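# Place the carton on the low platform with suction

## Task

Set the carton down on the low platform so that no part of it sticks out past the platform's edge. It must stay there under its own support, not because the robot is holding it. Once it is placed, release the suction and move the tool away from it.

## Robot and tools

Robot: a single six-joint Doosan M1013 arm fitted with a vacuum suction cup instead of fingers. The cup point is the centre of the cup's rim (36 mm across), and the cup faces along the cup point's own +z axis. About 4 cm behind the rim the tool body and its camera widen to roughly 9 cm to the side. Loose objects may now and then get a small shove from outside. Nothing may leave the table.

Frame: every pose is given in the scene frame. Its origin is on the table top directly beneath the arm's base. +z points up, and +y is to the left when you face along +x. Distances are in metres and quaternions are written w first (qw, qx, qy, qz). The base can be slightly tilted, and the reported cup point can be a little off, more so at long reach.

execute_actions(actions): actions is a list of actions, run in order. Each action is a table of up to 15 rows, and each row lasts one control step (1/30 s). If a table has fewer rows, its last row is held until the 15 steps (0.5 s) are used up. A row is one list for the one arm with 8 numbers: x, y, z, qw, qx, qy, qz, suction. x, y, z and the quaternion together are an absolute target pose for the cup point in the scene frame, not an offset. Suction ranges from -1 to 1: anything above 0.01 switches it on, and 0.01 or less switches it off. The setting stays until it is changed. A row may also carry 6 extra numbers from 0 to 1. These scale each joint's stiffness, in Joint positions order (waist, shoulder, elbow, forearm roll, wrist pitch, wrist roll), and they hold until you change them. An action is refused if a target lies more than 0.6 m from the cup point's starting position along any of the cup point's axes. If an action is malformed, or the first action fails that check, the whole call is rejected and nothing moves. On each step the commanded pose is clipped to within 70 mm and 16 degrees of the measured pose. A distant target therefore needs several actions, and you must keep sending it. Repeat the quaternion in every row. If you send an empty list, the call just returns the current state and images.

move(target, speed, blocking): target is one row as above, giving an absolute pose plus the suction setting, which takes effect at the start. The cup point then travels a straight path toward that pose. speed is in m/s, from 0.002 to 0.5 (default 0.25), and rotation is capped at twice that value in rad/s. A path runs 0.5 to 10 s and stops short if it would need longer. It does not avoid obstacles, and the arm may lag, stray or overshoot the speed, especially when it is stretched out. With blocking=false you get a reply after 0.5 s while the arm keeps moving. Until the move ends, other moves and execute_actions are refused, so use wait or stop first. The result has a "move:" line giving the ending (done, off_target, moving, held, fault), the limits that acted (paced = pose clipped; held = some steps blocked, after which the arm may speed up) and the remaining distance to target.

wait(seconds): 0 to 10. The scene runs while the last command is held, and it returns early if a running move finishes. stop(): brakes a running move, which needs some room to stop; suction is unaffected. zoom_image(camera, region): camera is cam_high or cam_wrist, and region is [x0, y0, x1, y1] in image pixels from the top-left corner, at most 504 by 504. read_manual(section): returns only the licence texts ("licences"). finished_scene(scene): pass the number of the current scene. It ends that scene for good after the last command has been held, and the reply says whether the goal was met.

Results: the state line gives the cup point position, quaternion and velocities, joint positions and joint torques (the torques have noise and offsets), plus suction_measured and part_present. "Hand target" is the pose the controller is currently driving toward. "pose unreachable" means the clearance check changed or blocked the command; the mount under the base counts as part of the arm. Step readings list positions, and HELD marks steps that were held back. Images come from cam_high and then cam_wrist, both 504x504.

Gripping: turn suction on and press the rim fully onto a smooth, flat face of the carton. Edges, holes or seams under the rim leak. A reading near 0 means there is no seal; 0.83 or more means an airtight grip. part_present switches to 1 at 0.50 and back to 0 below 0.45. Under vacuum the cup shrinks, so the object sits up to about 12 mm nearer the tool. To release, lower the carton until it rests on the platform, switch suction off, then back away more than 15 mm. If the cup seals onto the table, switch suction off to free it.

Avoid: fast or deep presses. The arm is stiff, so even a small overshoot into a firm surface can trigger a fault. A contact force of 144 N, or a joint torque at its load limit (waist 309, shoulder 309, elbow 145, forearm roll and both wrist joints 40.9 N m), halts the arm for 10 s and drops the rest of the call. Long holding heats the motors. A MOTOR HOT line is a warning, and an OVER-TEMPERATURE FAULT locks the brakes. Also avoid drops, slips, slams and knocking anything off the table. The robot keeps running while you compose replies.

Each tool is called after "Emit:" as name(argument=value, ...) on one line, values as JSON.

## Session

Emit:
execute_actions(actions=[])

Scene clock: 0.00 s.
end_effector_position=(+0.6496, -0.0104, +0.3830) suction_measured=0.00 part_present=0 end_effector_quat_wxyz=(+0.001, +0.010, +1.000, -0.006) end_effector_velocity=(-0.000, +0.000, -0.000) end_effector_angular_velocity=(-0.000, +0.001, -0.000)
Joint positions: [-0.052  0.169  1.619 -0.002  1.354 -0.055]
Joint velocities: [ 0.    -0.     0.001 -0.     0.     0.001]
Joint torques (N m, as the joint torque sensors report them, + toward a larger angle): no reading
Hand target: +0.650, -0.010, +0.383; +0.001, +0.010, +1.000, -0.006
Joint stiffness scale: [1. 1. 1. 1. 1. 1.]

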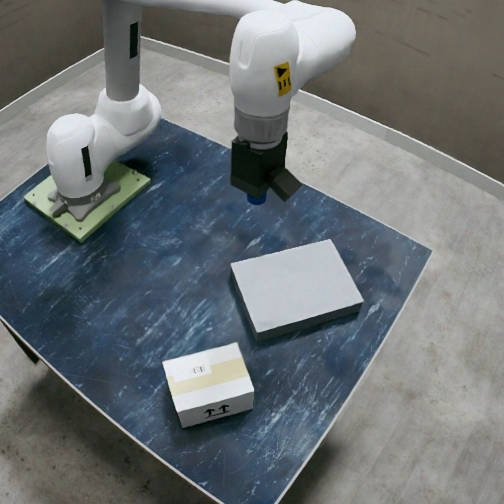

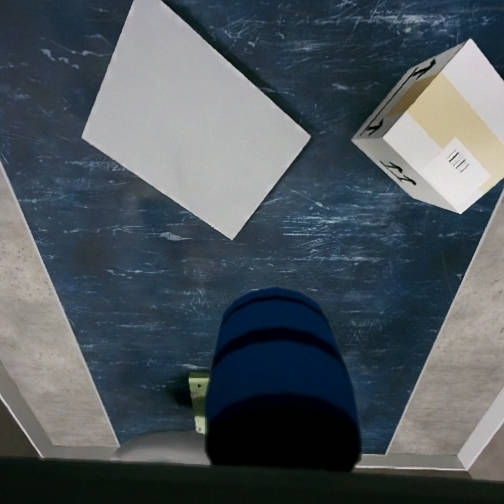

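Emit:
move(target=[0.70,-0.28,0.30,0,0,1,0,0], speed=0.4)

Scene clock: 2.07 s.
end_effector_position=(+0.6963, -0.2770, +0.2989) suction_measured=0.00 part_present=0 end_effector_quat_wxyz=(-0.006, -0.001, +1.000, +0.001) end_effector_velocity=(+0.001, -0.000, -0.000) end_effector_angular_velocity=(+0.000, -0.001, +0.003)
Joint positions: [-0.407  0.37   1.517  0.005  1.273 -0.433]
Joint velocities: [-0.     0.001 -0.002  0.001 -0.    -0.004]
Joint torques (N m, as the joint torque sensors report them, + toward a larger angle): [ -4.05 -73.74 -38.72   3.8    0.92  -0.61]
Hand target: +0.700, -0.280, +0.300; -0.000, -0.000, +1.000, +0.000
Off the commanded pose: 0.005 m, 1 deg.
Joint stiffness scale: [1. 1. 1. 1. 1. 1.]
move: off_target

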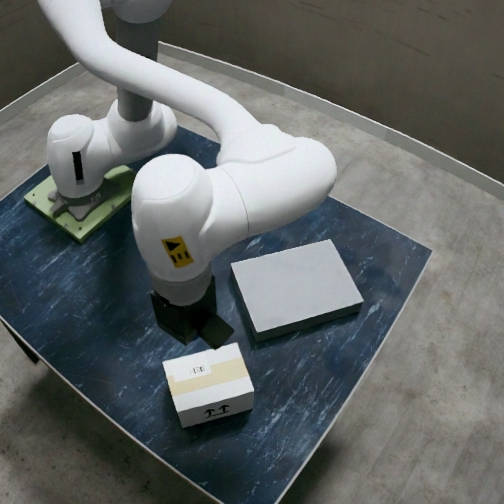

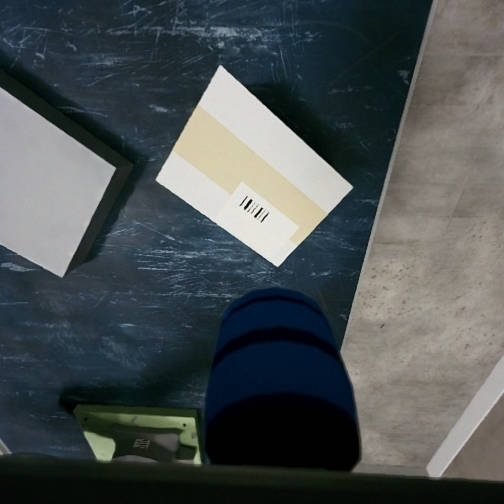

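Emit:
move(target=[0.708,-0.277,0.17,0,0,1,0,0])

Scene clock: 3.50 s.
end_effector_position=(+0.7063, -0.2799, +0.1733) suction_measured=0.00 part_present=0 end_effector_quat_wxyz=(-0.002, -0.001, +1.000, -0.001) end_effector_velocity=(+0.002, -0.000, -0.000) end_effector_angular_velocity=(-0.001, -0.005, +0.000)
Joint positions: [-0.404  0.463  1.625  0.006  1.064 -0.431]
Joint velocities: [ 0.     0.    -0.     0.001 -0.005 -0.   ]
Joint torques (N m, as the joint torque sensors report them, + toward a larger angle): [ -3.35 -79.95 -35.25   3.66   0.51  -0.55]
Hand target: +0.708, -0.277, +0.170; -0.000, -0.000, +1.000, +0.000
Off the commanded pose: 0.005 m, 0 deg.
Joint stiffness scale: [1. 1. 1. 1. 1. 1.]
move: off_target

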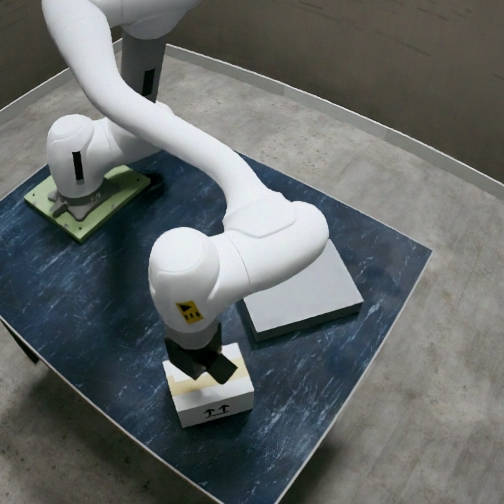

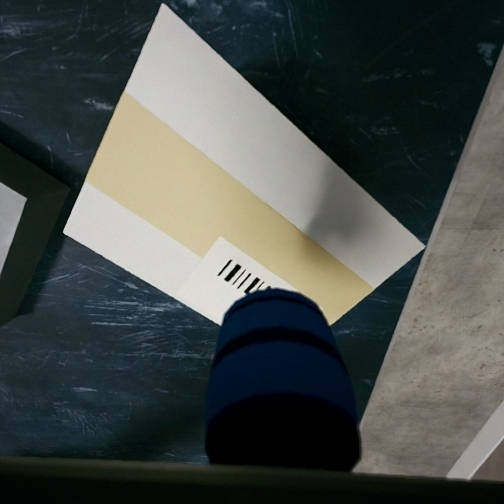

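Emit:
move(target=[0.711,-0.270,0.13,0,0,1,0,0], speed=0.15)

Emit:
move(target=[0.711,-0.270,0.108,0,0,1,0,1], speed=0.03)

Scene clock: 4.63 s.
end_effector_position=(+0.7096, -0.2730, +0.1333) suction_measured=0.00 part_present=0 end_effector_quat_wxyz=(-0.002, -0.001, +1.000, -0.001) end_effector_velocity=(-0.000, +0.000, -0.001) end_effector_angular_velocity=(+0.000, -0.001, -0.001)
Joint positions: [-0.393  0.497  1.654  0.006  1.    -0.422]
Joint velocities: [ 0.     0.     0.002  0.001 -0.003  0.001]
Joint torques (N m, as the joint torque sensors report them, + toward a larger angle): [ -2.48 -81.99 -34.55   3.53   0.84  -0.31]
Hand target: +0.711, -0.270, +0.130; -0.000, -0.000, +1.000, +0.000
Off the commanded pose: 0.005 m, 0 deg.
Joint stiffness scale: [1. 1. 1. 1. 1. 1.]
move: off_target

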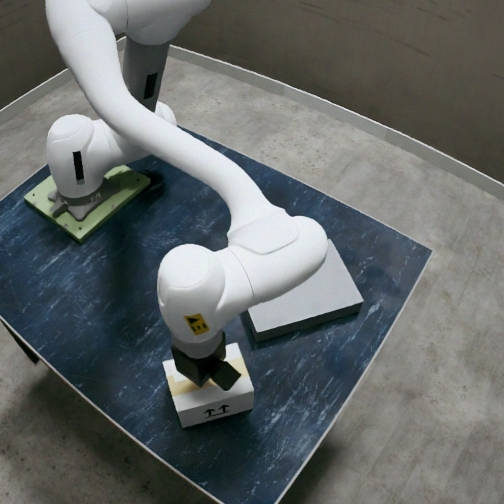

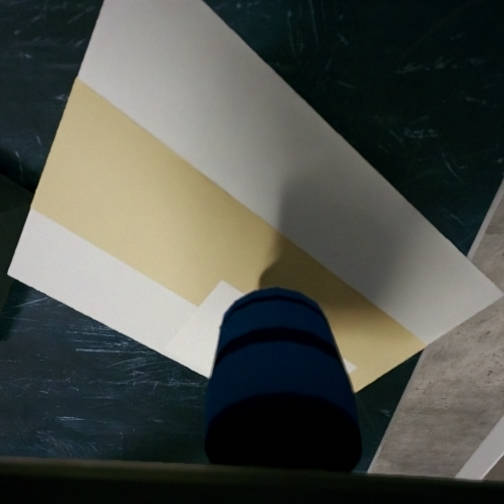

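Scene clock: 5.83 s.
end_effector_position=(+0.7091, -0.2727, +0.1100) suction_measured=0.80 part_present=1 end_effector_quat_wxyz=(-0.003, -0.001, +1.000, -0.000) end_effector_velocity=(-0.001, +0.000, -0.001) end_effector_angular_velocity=(+0.001, +0.001, -0.001)
Joint positions: [-0.393  0.518  1.67   0.007  0.966 -0.422]
Joint velocities: [-0.001  0.     0.002  0.001 -0.001 -0.001]
Joint torques (N m, as the joint torque sensors report them, + toward a larger angle): [ -2.31 -92.87 -40.18   3.49   0.86  -0.47]
Hand target: +0.711, -0.270, +0.108; -0.000, -0.000, +1.000, +0.000
Off the commanded pose: 0.004 m, 0 deg.
Joint stiffness scale: [1. 1. 1. 1. 1. 1.]
move: off_target

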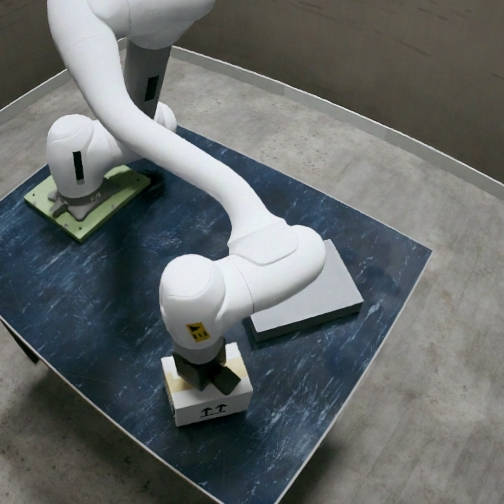

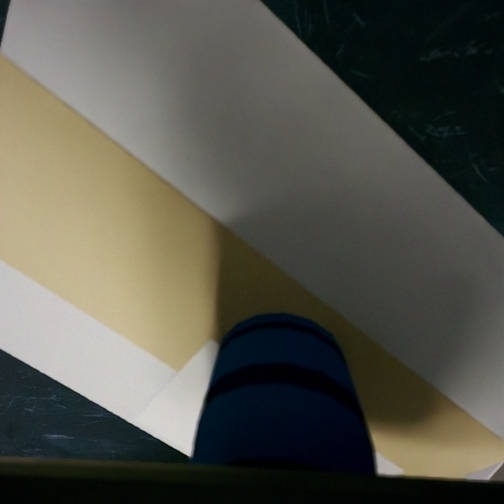

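Emit:
move(target=[0.711,-0.270,0.195,0,0,1,0,1], speed=0.12)

Emit:
move(target=[0.705,0.08,0.195,0,0,1,0,1], speed=0.2)

Scene clock: 7.27 s.
end_effector_position=(+0.7106, -0.2722, +0.1917) suction_measured=1.00 part_present=1 end_effector_quat_wxyz=(+0.001, -0.001, +1.000, -0.002) end_effector_velocity=(-0.001, +0.001, +0.000) end_effector_angular_velocity=(+0.002, +0.003, -0.000)
Joint positions: [-0.393  0.448  1.611  0.007  1.086 -0.421]
Joint velocities: [-0.    -0.    -0.     0.001  0.004  0.   ]
Joint torques (N m, as the joint torque sensors report them, + toward a larger angle): [ -1.55 -86.53 -40.09   3.92   0.74  -0.74]
Hand target: +0.711, -0.270, +0.195; +0.000, +0.000, +1.000, -0.000
Off the commanded pose: 0.004 m, 0 deg.
Joint stiffness scale: [1. 1. 1. 1. 1. 1.]
move: off_target

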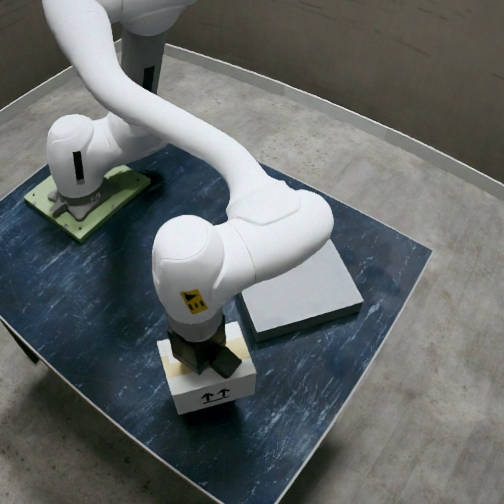

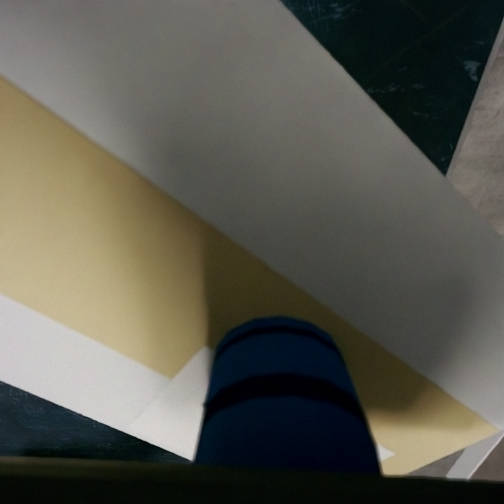

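Scene clock: 9.53 s.
end_effector_position=(+0.7013, +0.0771, +0.1945) suction_measured=1.00 part_present=1 end_effector_quat_wxyz=(-0.003, -0.001, +1.000, -0.002) end_effector_velocity=(-0.000, +0.001, -0.001) end_effector_angular_velocity=(-0.000, +0.001, -0.002)
Joint positions: [0.077 0.365 1.722 0.009 1.063 0.049]
Joint velocities: [ 0.001  0.001  0.    -0.    -0.     0.003]
Joint torques (N m, as the joint torque sensors report them, + toward a larger angle): [ -2.28 -77.35 -39.8    3.73   0.84  -0.18]
Hand target: +0.705, +0.080, +0.195; +0.000, -0.000, +1.000, -0.000
Off the commanded pose: 0.005 m, 0 deg.
Joint stiffness scale: [1. 1. 1. 1. 1. 1.]
move: off_target

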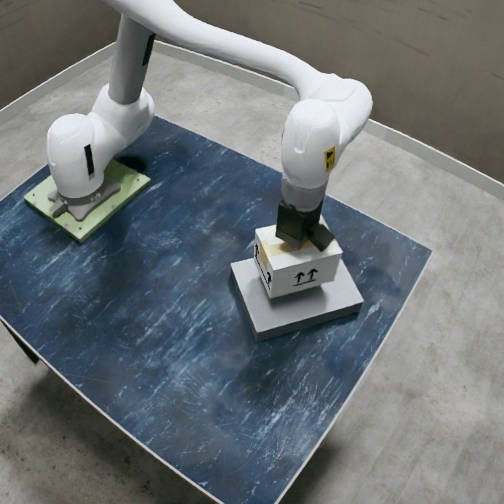

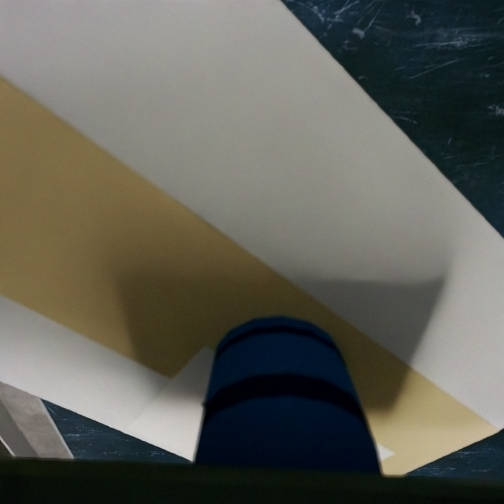

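Emit:
move(target=[0.706,0.08,0.148,0,0,1,0,1], speed=0.05)

Scene clock: 10.90 s.
end_effector_position=(+0.7061, +0.0769, +0.1513) suction_measured=1.00 part_present=1 end_effector_quat_wxyz=(-0.002, -0.000, +1.000, -0.002) end_effector_velocity=(+0.001, +0.001, -0.000) end_effector_angular_velocity=(-0.000, -0.003, +0.001)
Joint positions: [0.077 0.407 1.75  0.009 0.99  0.049]
Joint velocities: [ 0.001  0.001 -0.001 -0.    -0.003 -0.   ]
Joint torques (N m, as the joint torque sensors report them, + toward a larger angle): [ -2.6  -81.14 -38.89   3.12   0.89  -0.25]
Hand target: +0.706, +0.080, +0.148; -0.000, -0.000, +1.000, +0.000
Off the commanded pose: 0.004 m, 0 deg.
Joint stiffness scale: [1. 1. 1. 1. 1. 1.]
move: off_target

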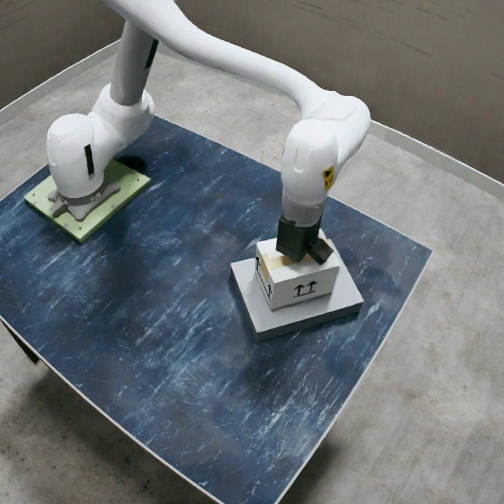

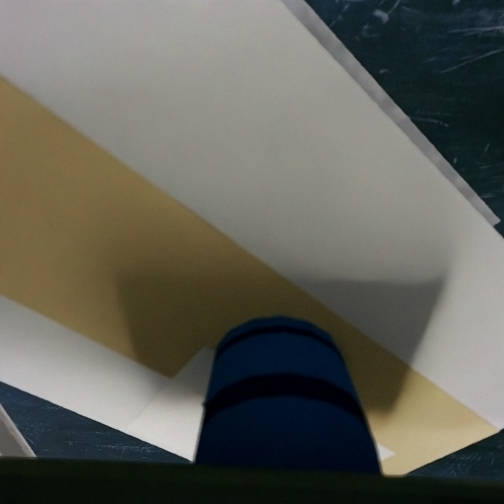

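Still hanging.

Emit:
move(target=[0.706,0.08,0.136,0,0,1,0,1], speed=0.03)

Scene clock: 11.70 s.
end_effector_position=(+0.7084, +0.0770, +0.1467) suction_measured=1.00 part_present=1 end_effector_quat_wxyz=(+0.002, -0.000, +1.000, -0.002) end_effector_velocity=(+0.001, +0.000, +0.000) end_effector_angular_velocity=(+0.000, -0.005, -0.001)
Joint positions: [0.078 0.412 1.753 0.009 0.975 0.049]
Joint velocities: [ 0.    -0.001  0.    -0.    -0.005  0.001]
Joint torques (N m, as the joint torque sensors report them, + toward a larger angle): [ -1.79 -44.7  -22.55   4.03  -2.27  -0.63]
Hand target: +0.706, +0.080, +0.136; -0.000, +0.000, +1.000, -0.000
Off the commanded pose: 0.011 m, 0 deg.
Joint stiffness scale: [1. 1. 1. 1. 1. 1.]
move: off_target

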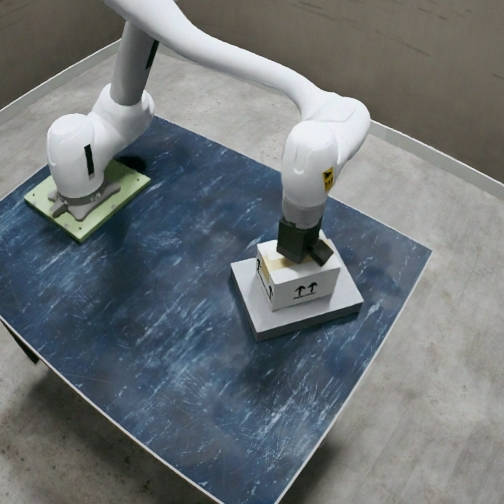

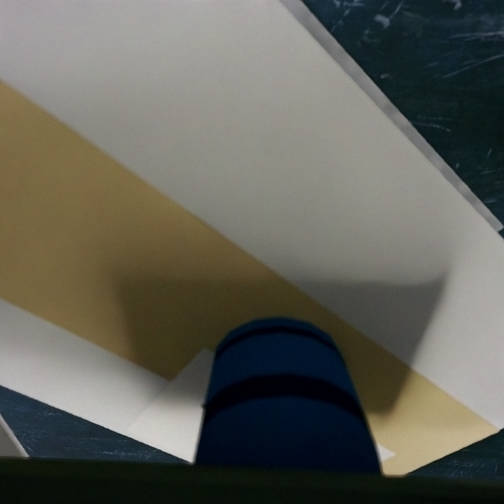

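Emit:
execute_actions(actions=[[[0.708,0.077,0.148,0,0,1,0,0]]])

Emit:
move(target=[0.70,0.06,0.34,0,0,1,0,0], speed=0.3)

Scene clock: 12.33 s.
end_effector_position=(+0.7095, +0.0771, +0.1483) suction_measured=0.00 part_present=0 end_effector_quat_wxyz=(+0.004, -0.000, +1.000, -0.001) end_effector_velocity=(-0.000, -0.000, +0.000) end_effector_angular_velocity=(+0.000, +0.000, -0.001)
Joint positions: [0.078 0.41  1.752 0.009 0.975 0.049]
Joint velocities: [-0.001 -0.001  0.001  0.    -0.     0.001]
Joint torques (N m, as the joint torque sensors report them, + toward a larger angle): [ -1.25 -62.29 -24.51   3.55   0.71  -0.33]
Hand target: +0.708, +0.077, +0.148; +0.000, +0.000, +1.000, -0.000
Off the commanded pose: 0.002 m, 0 deg.
Joint stiffness scale: [1. 1. 1. 1. 1. 1.]
Step readings (end_effector_position):
0: (+0.7085, +0.0770, +0.1467)
1: (+0.7087, +0.0770, +0.1470)
2: (+0.7090, +0.0771, +0.1477)
4: (+0.7092, +0.0771, +0.1478)
8: (+0.7095, +0.0771, +0.1483)
15: end_effector_position above

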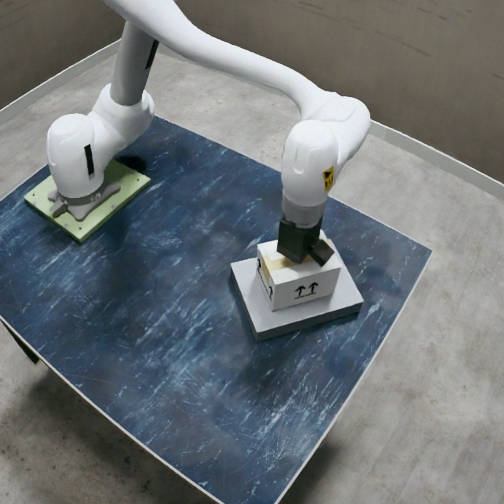

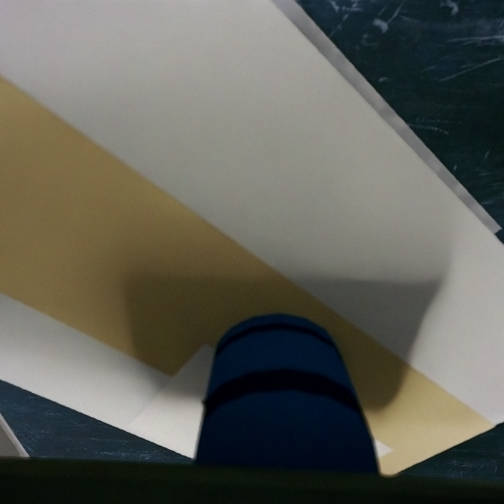

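Scene clock: 13.47 s.
end_effector_position=(+0.7010, +0.0617, +0.3368) suction_measured=0.00 part_present=0 end_effector_quat_wxyz=(+0.002, -0.000, +1.000, -0.001) end_effector_velocity=(-0.001, -0.000, -0.000) end_effector_angular_velocity=(-0.000, +0.007, +0.001)
Joint positions: [0.053 0.269 1.577 0.009 1.293 0.028]
Joint velocities: [-0.     0.001 -0.001  0.     0.007 -0.002]
Joint torques (N m, as the joint torque sensors report them, + toward a larger angle): [ -2.2  -65.48 -39.71   4.2    1.05  -0.7 ]
Hand target: +0.700, +0.060, +0.340; +0.000, +0.000, +1.000, -0.000
Off the commanded pose: 0.004 m, 0 deg.
Joint stiffness scale: [1. 1. 1. 1. 1. 1.]
move: off_target

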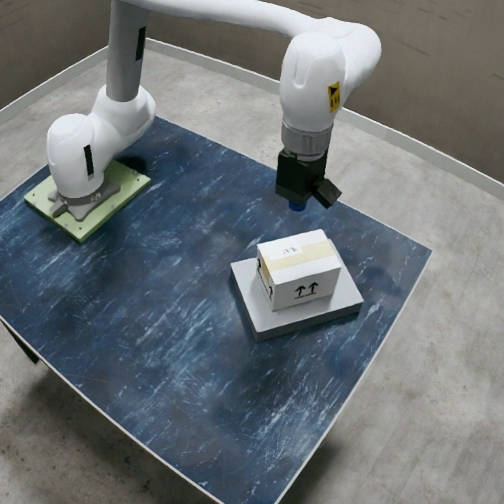

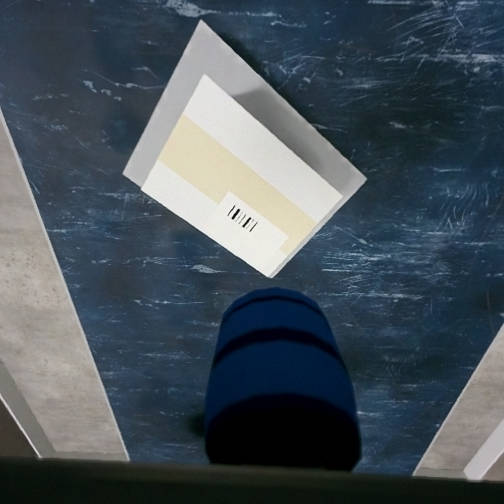

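Emit:
finished_scene(scene=1)

The scene is finished: the task was done.


## Next scene

The same job, from a new start.

Emit:
execute_actions(actions=[])

Scene clock: 0.00 s.
end_effector_position=(+0.6496, -0.0104, +0.3830) suction_measured=0.00 part_present=0 end_effector_quat_wxyz=(+0.001, +0.010, +1.000, -0.006) end_effector_velocity=(-0.000, +0.000, +0.001) end_effector_angular_velocity=(-0.000, -0.001, -0.000)
Joint positions: [-0.052  0.169  1.619 -0.002  1.354 -0.055]
Joint velocities: [ 0.001 -0.001 -0.     0.     0.     0.001]
Joint torques (N m, as the joint torque sensors report them, + toward a larger angle): no reading
Hand target: +0.650, -0.010, +0.383; +0.001, +0.010, +1.000, -0.006
Joint stiffness scale: [1. 1. 1. 1. 1. 1.]

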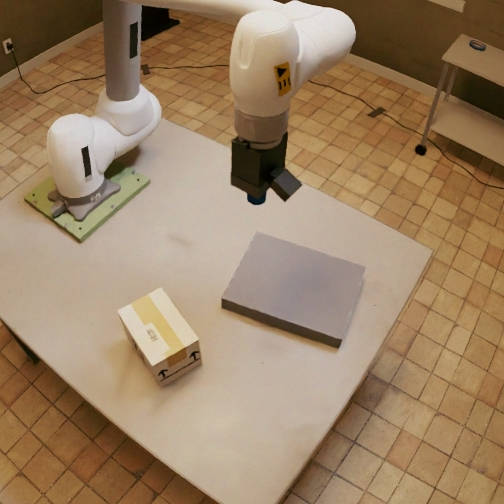

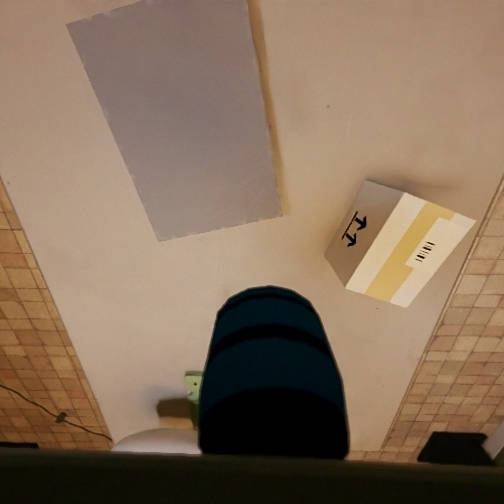

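Emit:
move(target=[0.53,-0.255,0.19,0,0,1,0,0], speed=0.4)

Scene clock: 2.17 s.
end_effector_position=(+0.5310, -0.2546, +0.1932) suction_measured=0.00 part_present=0 end_effector_quat_wxyz=(-0.001, -0.002, +1.000, -0.001) end_effector_velocity=(+0.001, -0.001, +0.001) end_effector_angular_velocity=(-0.000, -0.004, +0.003)
Joint positions: [-0.488  0.203  1.952  0.006  0.995 -0.517]
Joint velocities: [-0.001 -0.    -0.001  0.002 -0.002 -0.005]
Joint torques (N m, as the joint torque sensors report them, + toward a larger angle): [ -1.55 -53.71 -34.48   3.55   0.92  -0.58]
Hand target: +0.530, -0.255, +0.190; -0.000, -0.000, +1.000, +0.000
Off the commanded pose: 0.003 m, 0 deg.
Joint stiffness scale: [1. 1. 1. 1. 1. 1.]
move: done

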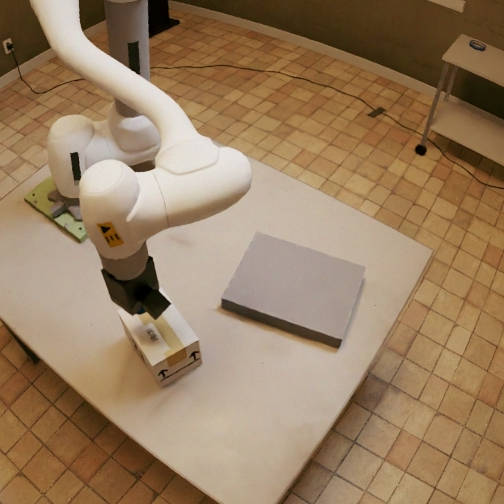

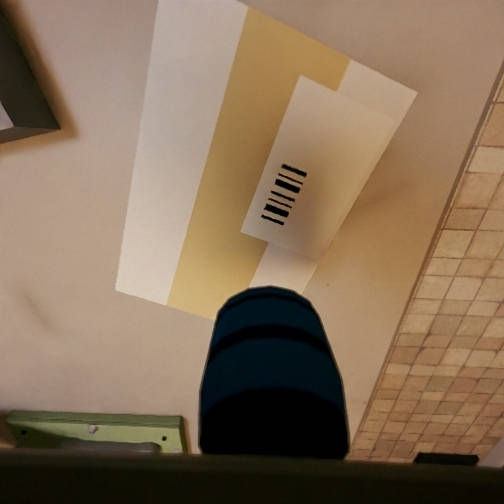

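Emit:
move(target=[0.552,-0.241,0.148,0,0,1,0,0], speed=0.15)

Emit:
move(target=[0.552,-0.241,0.126,0,0,1,0,1], speed=0.03)

Scene clock: 3.30 s.
end_effector_position=(+0.5514, -0.2438, +0.1511) suction_measured=0.00 part_present=0 end_effector_quat_wxyz=(-0.001, -0.001, +1.000, -0.001) end_effector_velocity=(+0.001, -0.000, -0.001) end_effector_angular_velocity=(-0.001, -0.001, -0.000)
Joint positions: [-0.455  0.265  1.963  0.007  0.921 -0.484]
Joint velocities: [ 0.001  0.002 -0.    -0.    -0.003  0.001]
Joint torques (N m, as the joint torque sensors report them, + toward a larger angle): [ -3.04 -56.01 -32.65   3.37   0.95  -0.73]
Hand target: +0.552, -0.241, +0.148; +0.000, -0.000, +1.000, +0.000
Off the commanded pose: 0.004 m, 0 deg.
Joint stiffness scale: [1. 1. 1. 1. 1. 1.]
move: off_target

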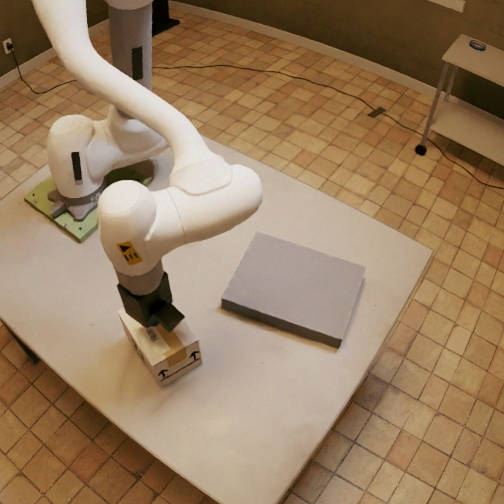

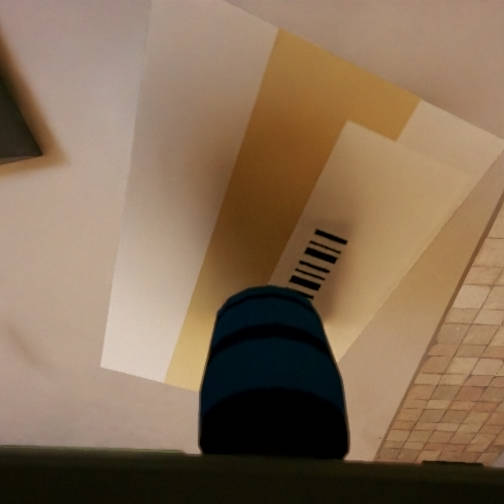

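Scene clock: 4.43 s.
end_effector_position=(+0.5517, -0.2440, +0.1292) suction_measured=0.00 part_present=0 end_effector_quat_wxyz=(-0.001, -0.001, +1.000, -0.001) end_effector_velocity=(+0.001, -0.000, -0.001) end_effector_angular_velocity=(-0.001, -0.002, +0.000)
Joint positions: [-0.455  0.289  1.98   0.007  0.88  -0.484]
Joint velocities: [ 0.     0.001 -0.001  0.    -0.003 -0.   ]
Joint torques (N m, as the joint torque sensors report them, + toward a larger angle): [  0.13 -59.11 -29.98   3.45   1.29  -0.45]
Hand target: +0.552, -0.241, +0.126; -0.000, -0.000, +1.000, +0.000
Off the commanded pose: 0.004 m, 0 deg.
Joint stiffness scale: [1. 1. 1. 1. 1. 1.]
move: off_target

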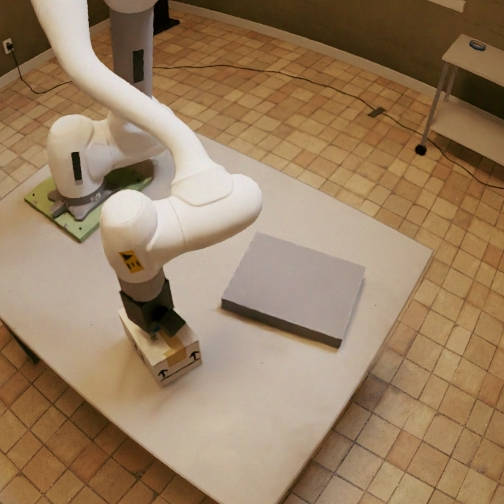

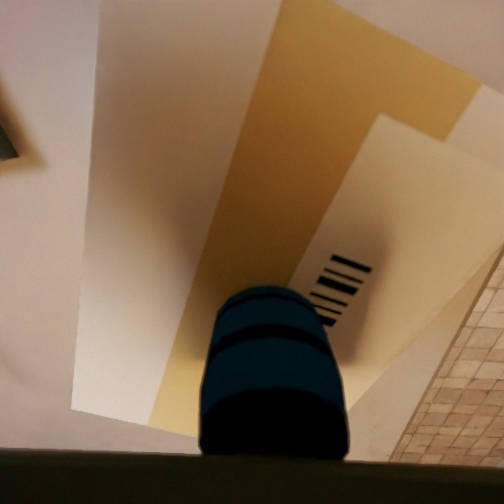

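Emit:
move(target=[0.552,-0.241,0.114,0,0,1,0,1], speed=0.03)

Scene clock: 5.37 s.
end_effector_position=(+0.5517, -0.2438, +0.1172) suction_measured=0.95 part_present=1 end_effector_quat_wxyz=(-0.001, -0.001, +1.000, -0.001) end_effector_velocity=(+0.001, -0.000, -0.001) end_effector_angular_velocity=(-0.002, -0.004, +0.002)
Joint positions: [-0.455  0.303  1.988  0.008  0.858 -0.484]
Joint velocities: [ 0.     0.001  0.    -0.    -0.006 -0.001]
Joint torques (N m, as the joint torque sensors report them, + toward a larger angle): [ -0.36 -65.79 -35.28   3.41   0.79  -0.43]
Hand target: +0.552, -0.241, +0.114; -0.000, -0.000, +1.000, +0.000
Off the commanded pose: 0.004 m, 0 deg.
Joint stiffness scale: [1. 1. 1. 1. 1. 1.]
move: off_target

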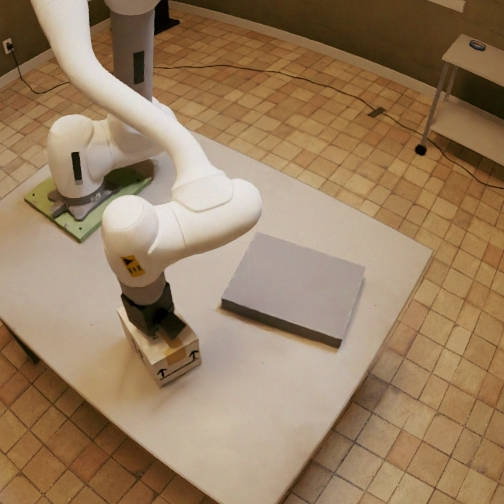

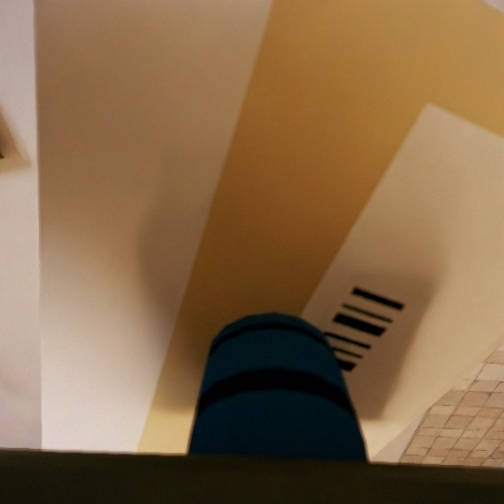

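Emit:
move(target=[0.552,-0.241,0.20,0,0,1,0,1], speed=0.15)

Emit:
move(target=[0.71,0.087,0.20,0,-0.267,0.964,0,1], speed=0.25)

Emit:
move(target=[0.71,0.087,0.16,0,-0.267,0.964,0,1], speed=0.05)

Scene clock: 6.63 s.
end_effector_position=(+0.5508, -0.2424, +0.1968) suction_measured=0.98 part_present=1 end_effector_quat_wxyz=(-0.000, -0.001, +1.000, -0.001) end_effector_velocity=(-0.001, +0.000, +0.000) end_effector_angular_velocity=(+0.002, +0.003, -0.001)
Joint positions: [-0.455  0.218  1.926  0.008  1.005 -0.483]
Joint velocities: [-0.    -0.    -0.     0.     0.004  0.   ]
Joint torques (N m, as the joint torque sensors report them, + toward a larger angle): [ -2.88 -63.38 -39.36   3.82   0.51  -0.43]
Hand target: +0.552, -0.241, +0.200; -0.000, +0.000, +1.000, -0.000
Off the commanded pose: 0.004 m, 0 deg.
Joint stiffness scale: [1. 1. 1. 1. 1. 1.]
move: off_target

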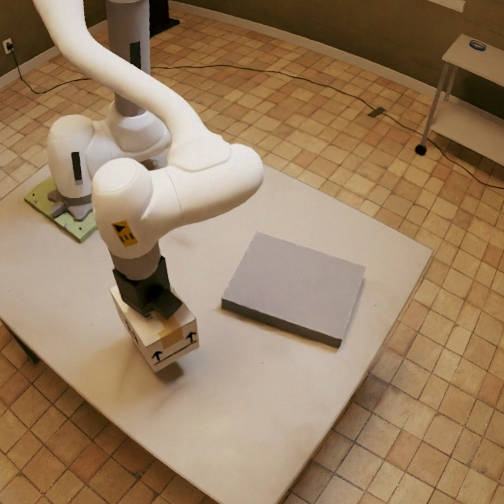

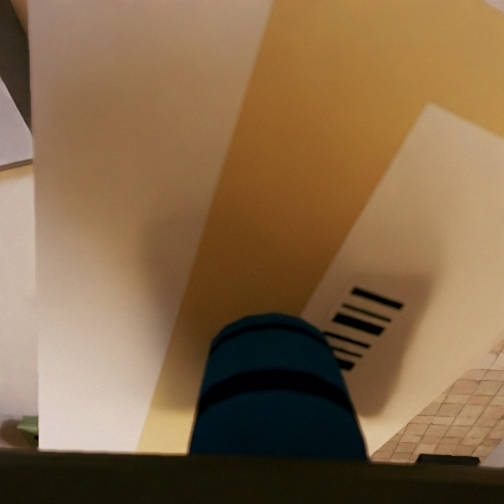

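Scene clock: 8.60 s.
end_effector_position=(+0.7094, +0.0844, +0.1993) suction_measured=0.98 part_present=1 end_effector_quat_wxyz=(+0.002, -0.265, +0.964, -0.002) end_effector_velocity=(+0.002, +0.001, +0.001) end_effector_angular_velocity=(-0.000, -0.001, +0.001)
Joint positions: [ 0.087  0.369  1.706  0.009  1.063 -0.476]
Joint velocities: [ 0.002  0.002 -0.005 -0.     0.001  0.001]
Joint torques (N m, as the joint torque sensors report them, + toward a larger angle): [ -2.17 -79.93 -41.77   3.93   0.9   -0.5 ]
Hand target: +0.710, +0.088, +0.200; +0.000, -0.267, +0.964, -0.000
Off the commanded pose: 0.003 m, 0 deg.
Joint stiffness scale: [1. 1. 1. 1. 1. 1.]
move: done

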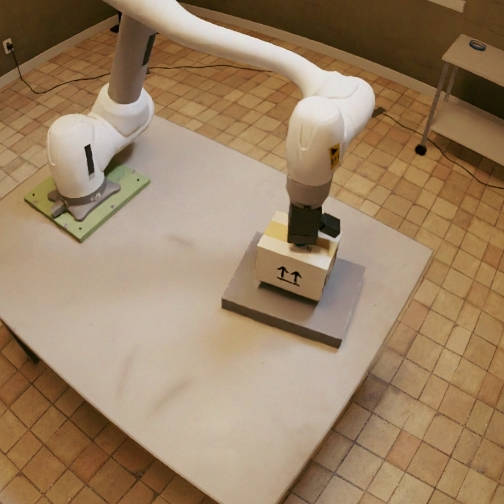

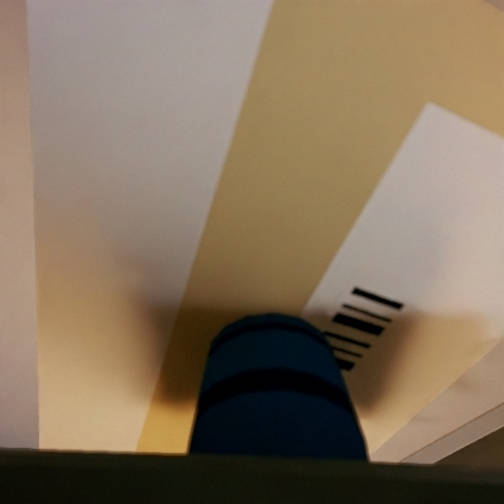

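Scene clock: 9.73 s.
end_effector_position=(+0.7109, +0.0841, +0.1636) suction_measured=0.98 part_present=1 end_effector_quat_wxyz=(-0.000, -0.265, +0.964, -0.002) end_effector_velocity=(+0.000, +0.000, -0.000) end_effector_angular_velocity=(+0.001, -0.002, +0.001)
Joint positions: [ 0.087  0.403  1.731  0.009  1.011 -0.478]
Joint velocities: [-0.     0.     0.001  0.001 -0.003 -0.001]
Joint torques (N m, as the joint torque sensors report them, + toward a larger angle): [ -3.38 -81.75 -40.25   3.46   0.77  -0.46]
Hand target: +0.710, +0.087, +0.160; -0.000, -0.267, +0.964, +0.000
Off the commanded pose: 0.005 m, 0 deg.
Joint stiffness scale: [1. 1. 1. 1. 1. 1.]
move: off_target

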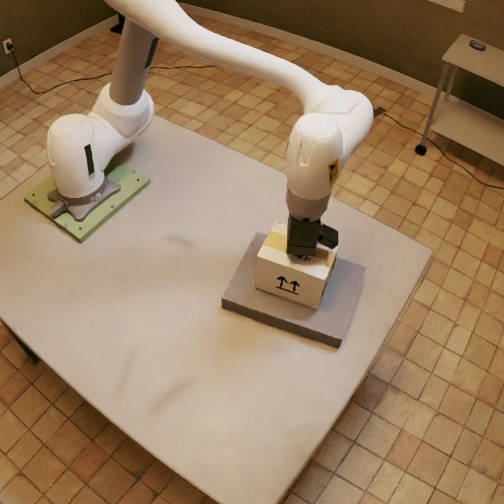

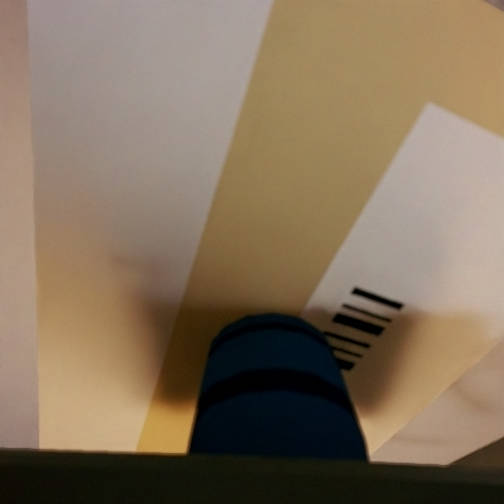

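Emit:
move(target=[0.71,0.087,0.15,0,-0.267,0.964,0,1], speed=0.03)

Scene clock: 10.50 s.
end_effector_position=(+0.7116, +0.0841, +0.1593) suction_measured=0.98 part_present=1 end_effector_quat_wxyz=(+0.001, -0.265, +0.964, -0.002) end_effector_velocity=(+0.001, -0.000, +0.001) end_effector_angular_velocity=(+0.000, -0.002, -0.001)
Joint positions: [ 0.087  0.406  1.734  0.009  1.002 -0.478]
Joint velocities: [-0.    -0.    -0.001 -0.    -0.     0.001]
Joint torques (N m, as the joint torque sensors report them, + toward a larger angle): [ -0.5  -46.73 -27.37   4.63  -3.76  -0.57]
Hand target: +0.710, +0.087, +0.150; -0.000, -0.267, +0.964, -0.000
Off the commanded pose: 0.010 m, 0 deg.
Joint stiffness scale: [1. 1. 1. 1. 1. 1.]
move: off_target

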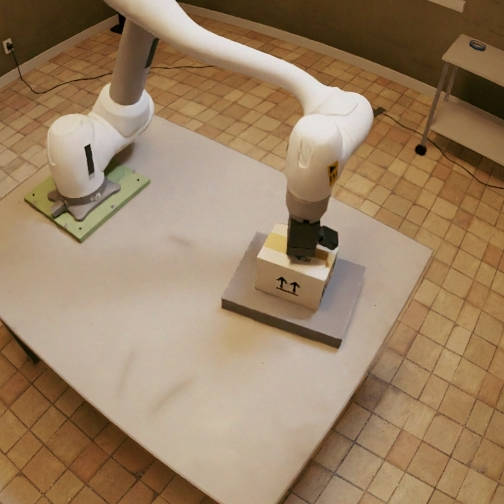

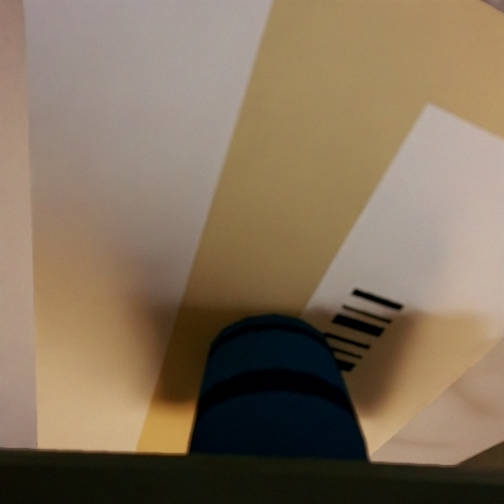

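Emit:
execute_actions(actions=[[[0.711,0.084,0.161,0,-0.267,0.964,0,0]]])

Emit:
move(target=[0.70,0.07,0.35,0,-0.267,0.964,0,0], speed=0.3)

Scene clock: 11.17 s.
end_effector_position=(+0.7117, +0.0841, +0.1610) suction_measured=0.00 part_present=0 end_effector_quat_wxyz=(+0.002, -0.267, +0.964, -0.002) end_effector_velocity=(+0.000, +0.000, +0.000) end_effector_angular_velocity=(+0.000, -0.000, +0.002)
Joint positions: [ 0.087  0.404  1.733  0.009  1.002 -0.482]
Joint velocities: [ 0.    -0.    -0.     0.     0.    -0.001]
Joint torques (N m, as the joint torque sensors report them, + toward a larger angle): [ -2.3  -63.07 -26.97   3.66   0.83  -0.76]
Hand target: +0.711, +0.084, +0.161; +0.000, -0.267, +0.964, -0.000
Off the commanded pose: 0.001 m, 0 deg.
Joint stiffness scale: [1. 1. 1. 1. 1. 1.]
Step readings (end_effector_position):
0: (+0.7116, +0.0841, +0.1593)
1: (+0.7116, +0.0841, +0.1596)
2: (+0.7116, +0.0841, +0.1603)
4: (+0.7117, +0.0841, +0.1609)
8: (+0.7117, +0.0841, +0.1610)
15: end_effector_position above

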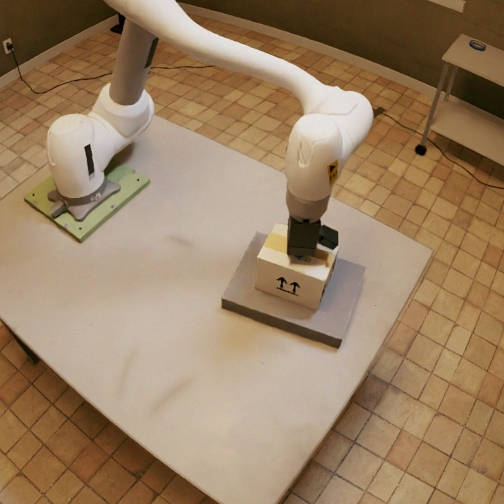

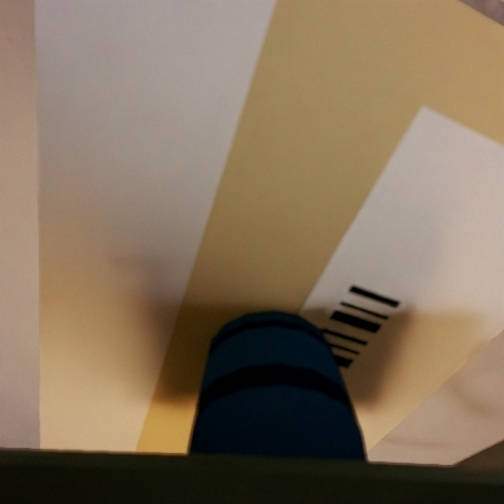

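Scene clock: 12.30 s.
end_effector_position=(+0.7003, +0.0717, +0.3466) suction_measured=0.00 part_present=0 end_effector_quat_wxyz=(+0.000, -0.267, +0.964, -0.001) end_effector_velocity=(-0.001, -0.000, +0.001) end_effector_angular_velocity=(-0.000, +0.005, +0.001)
Joint positions: [ 0.067  0.267  1.562  0.009  1.314 -0.499]
Joint velocities: [-0.     0.    -0.001  0.     0.006 -0.001]
Joint torques (N m, as the joint torque sensors report them, + toward a larger angle): [ -2.09 -67.03 -38.63   4.2    0.69  -0.52]
Hand target: +0.700, +0.070, +0.350; -0.000, -0.267, +0.964, -0.000
Off the commanded pose: 0.004 m, 0 deg.
Joint stiffness scale: [1. 1. 1. 1. 1. 1.]
move: off_target

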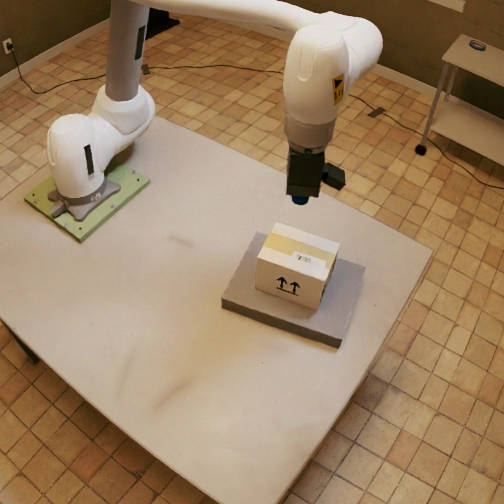

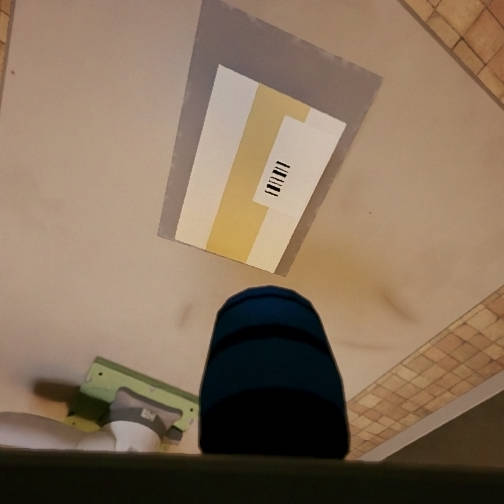

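Emit:
finished_scene(scene=2)

The scene is finished: the task was done.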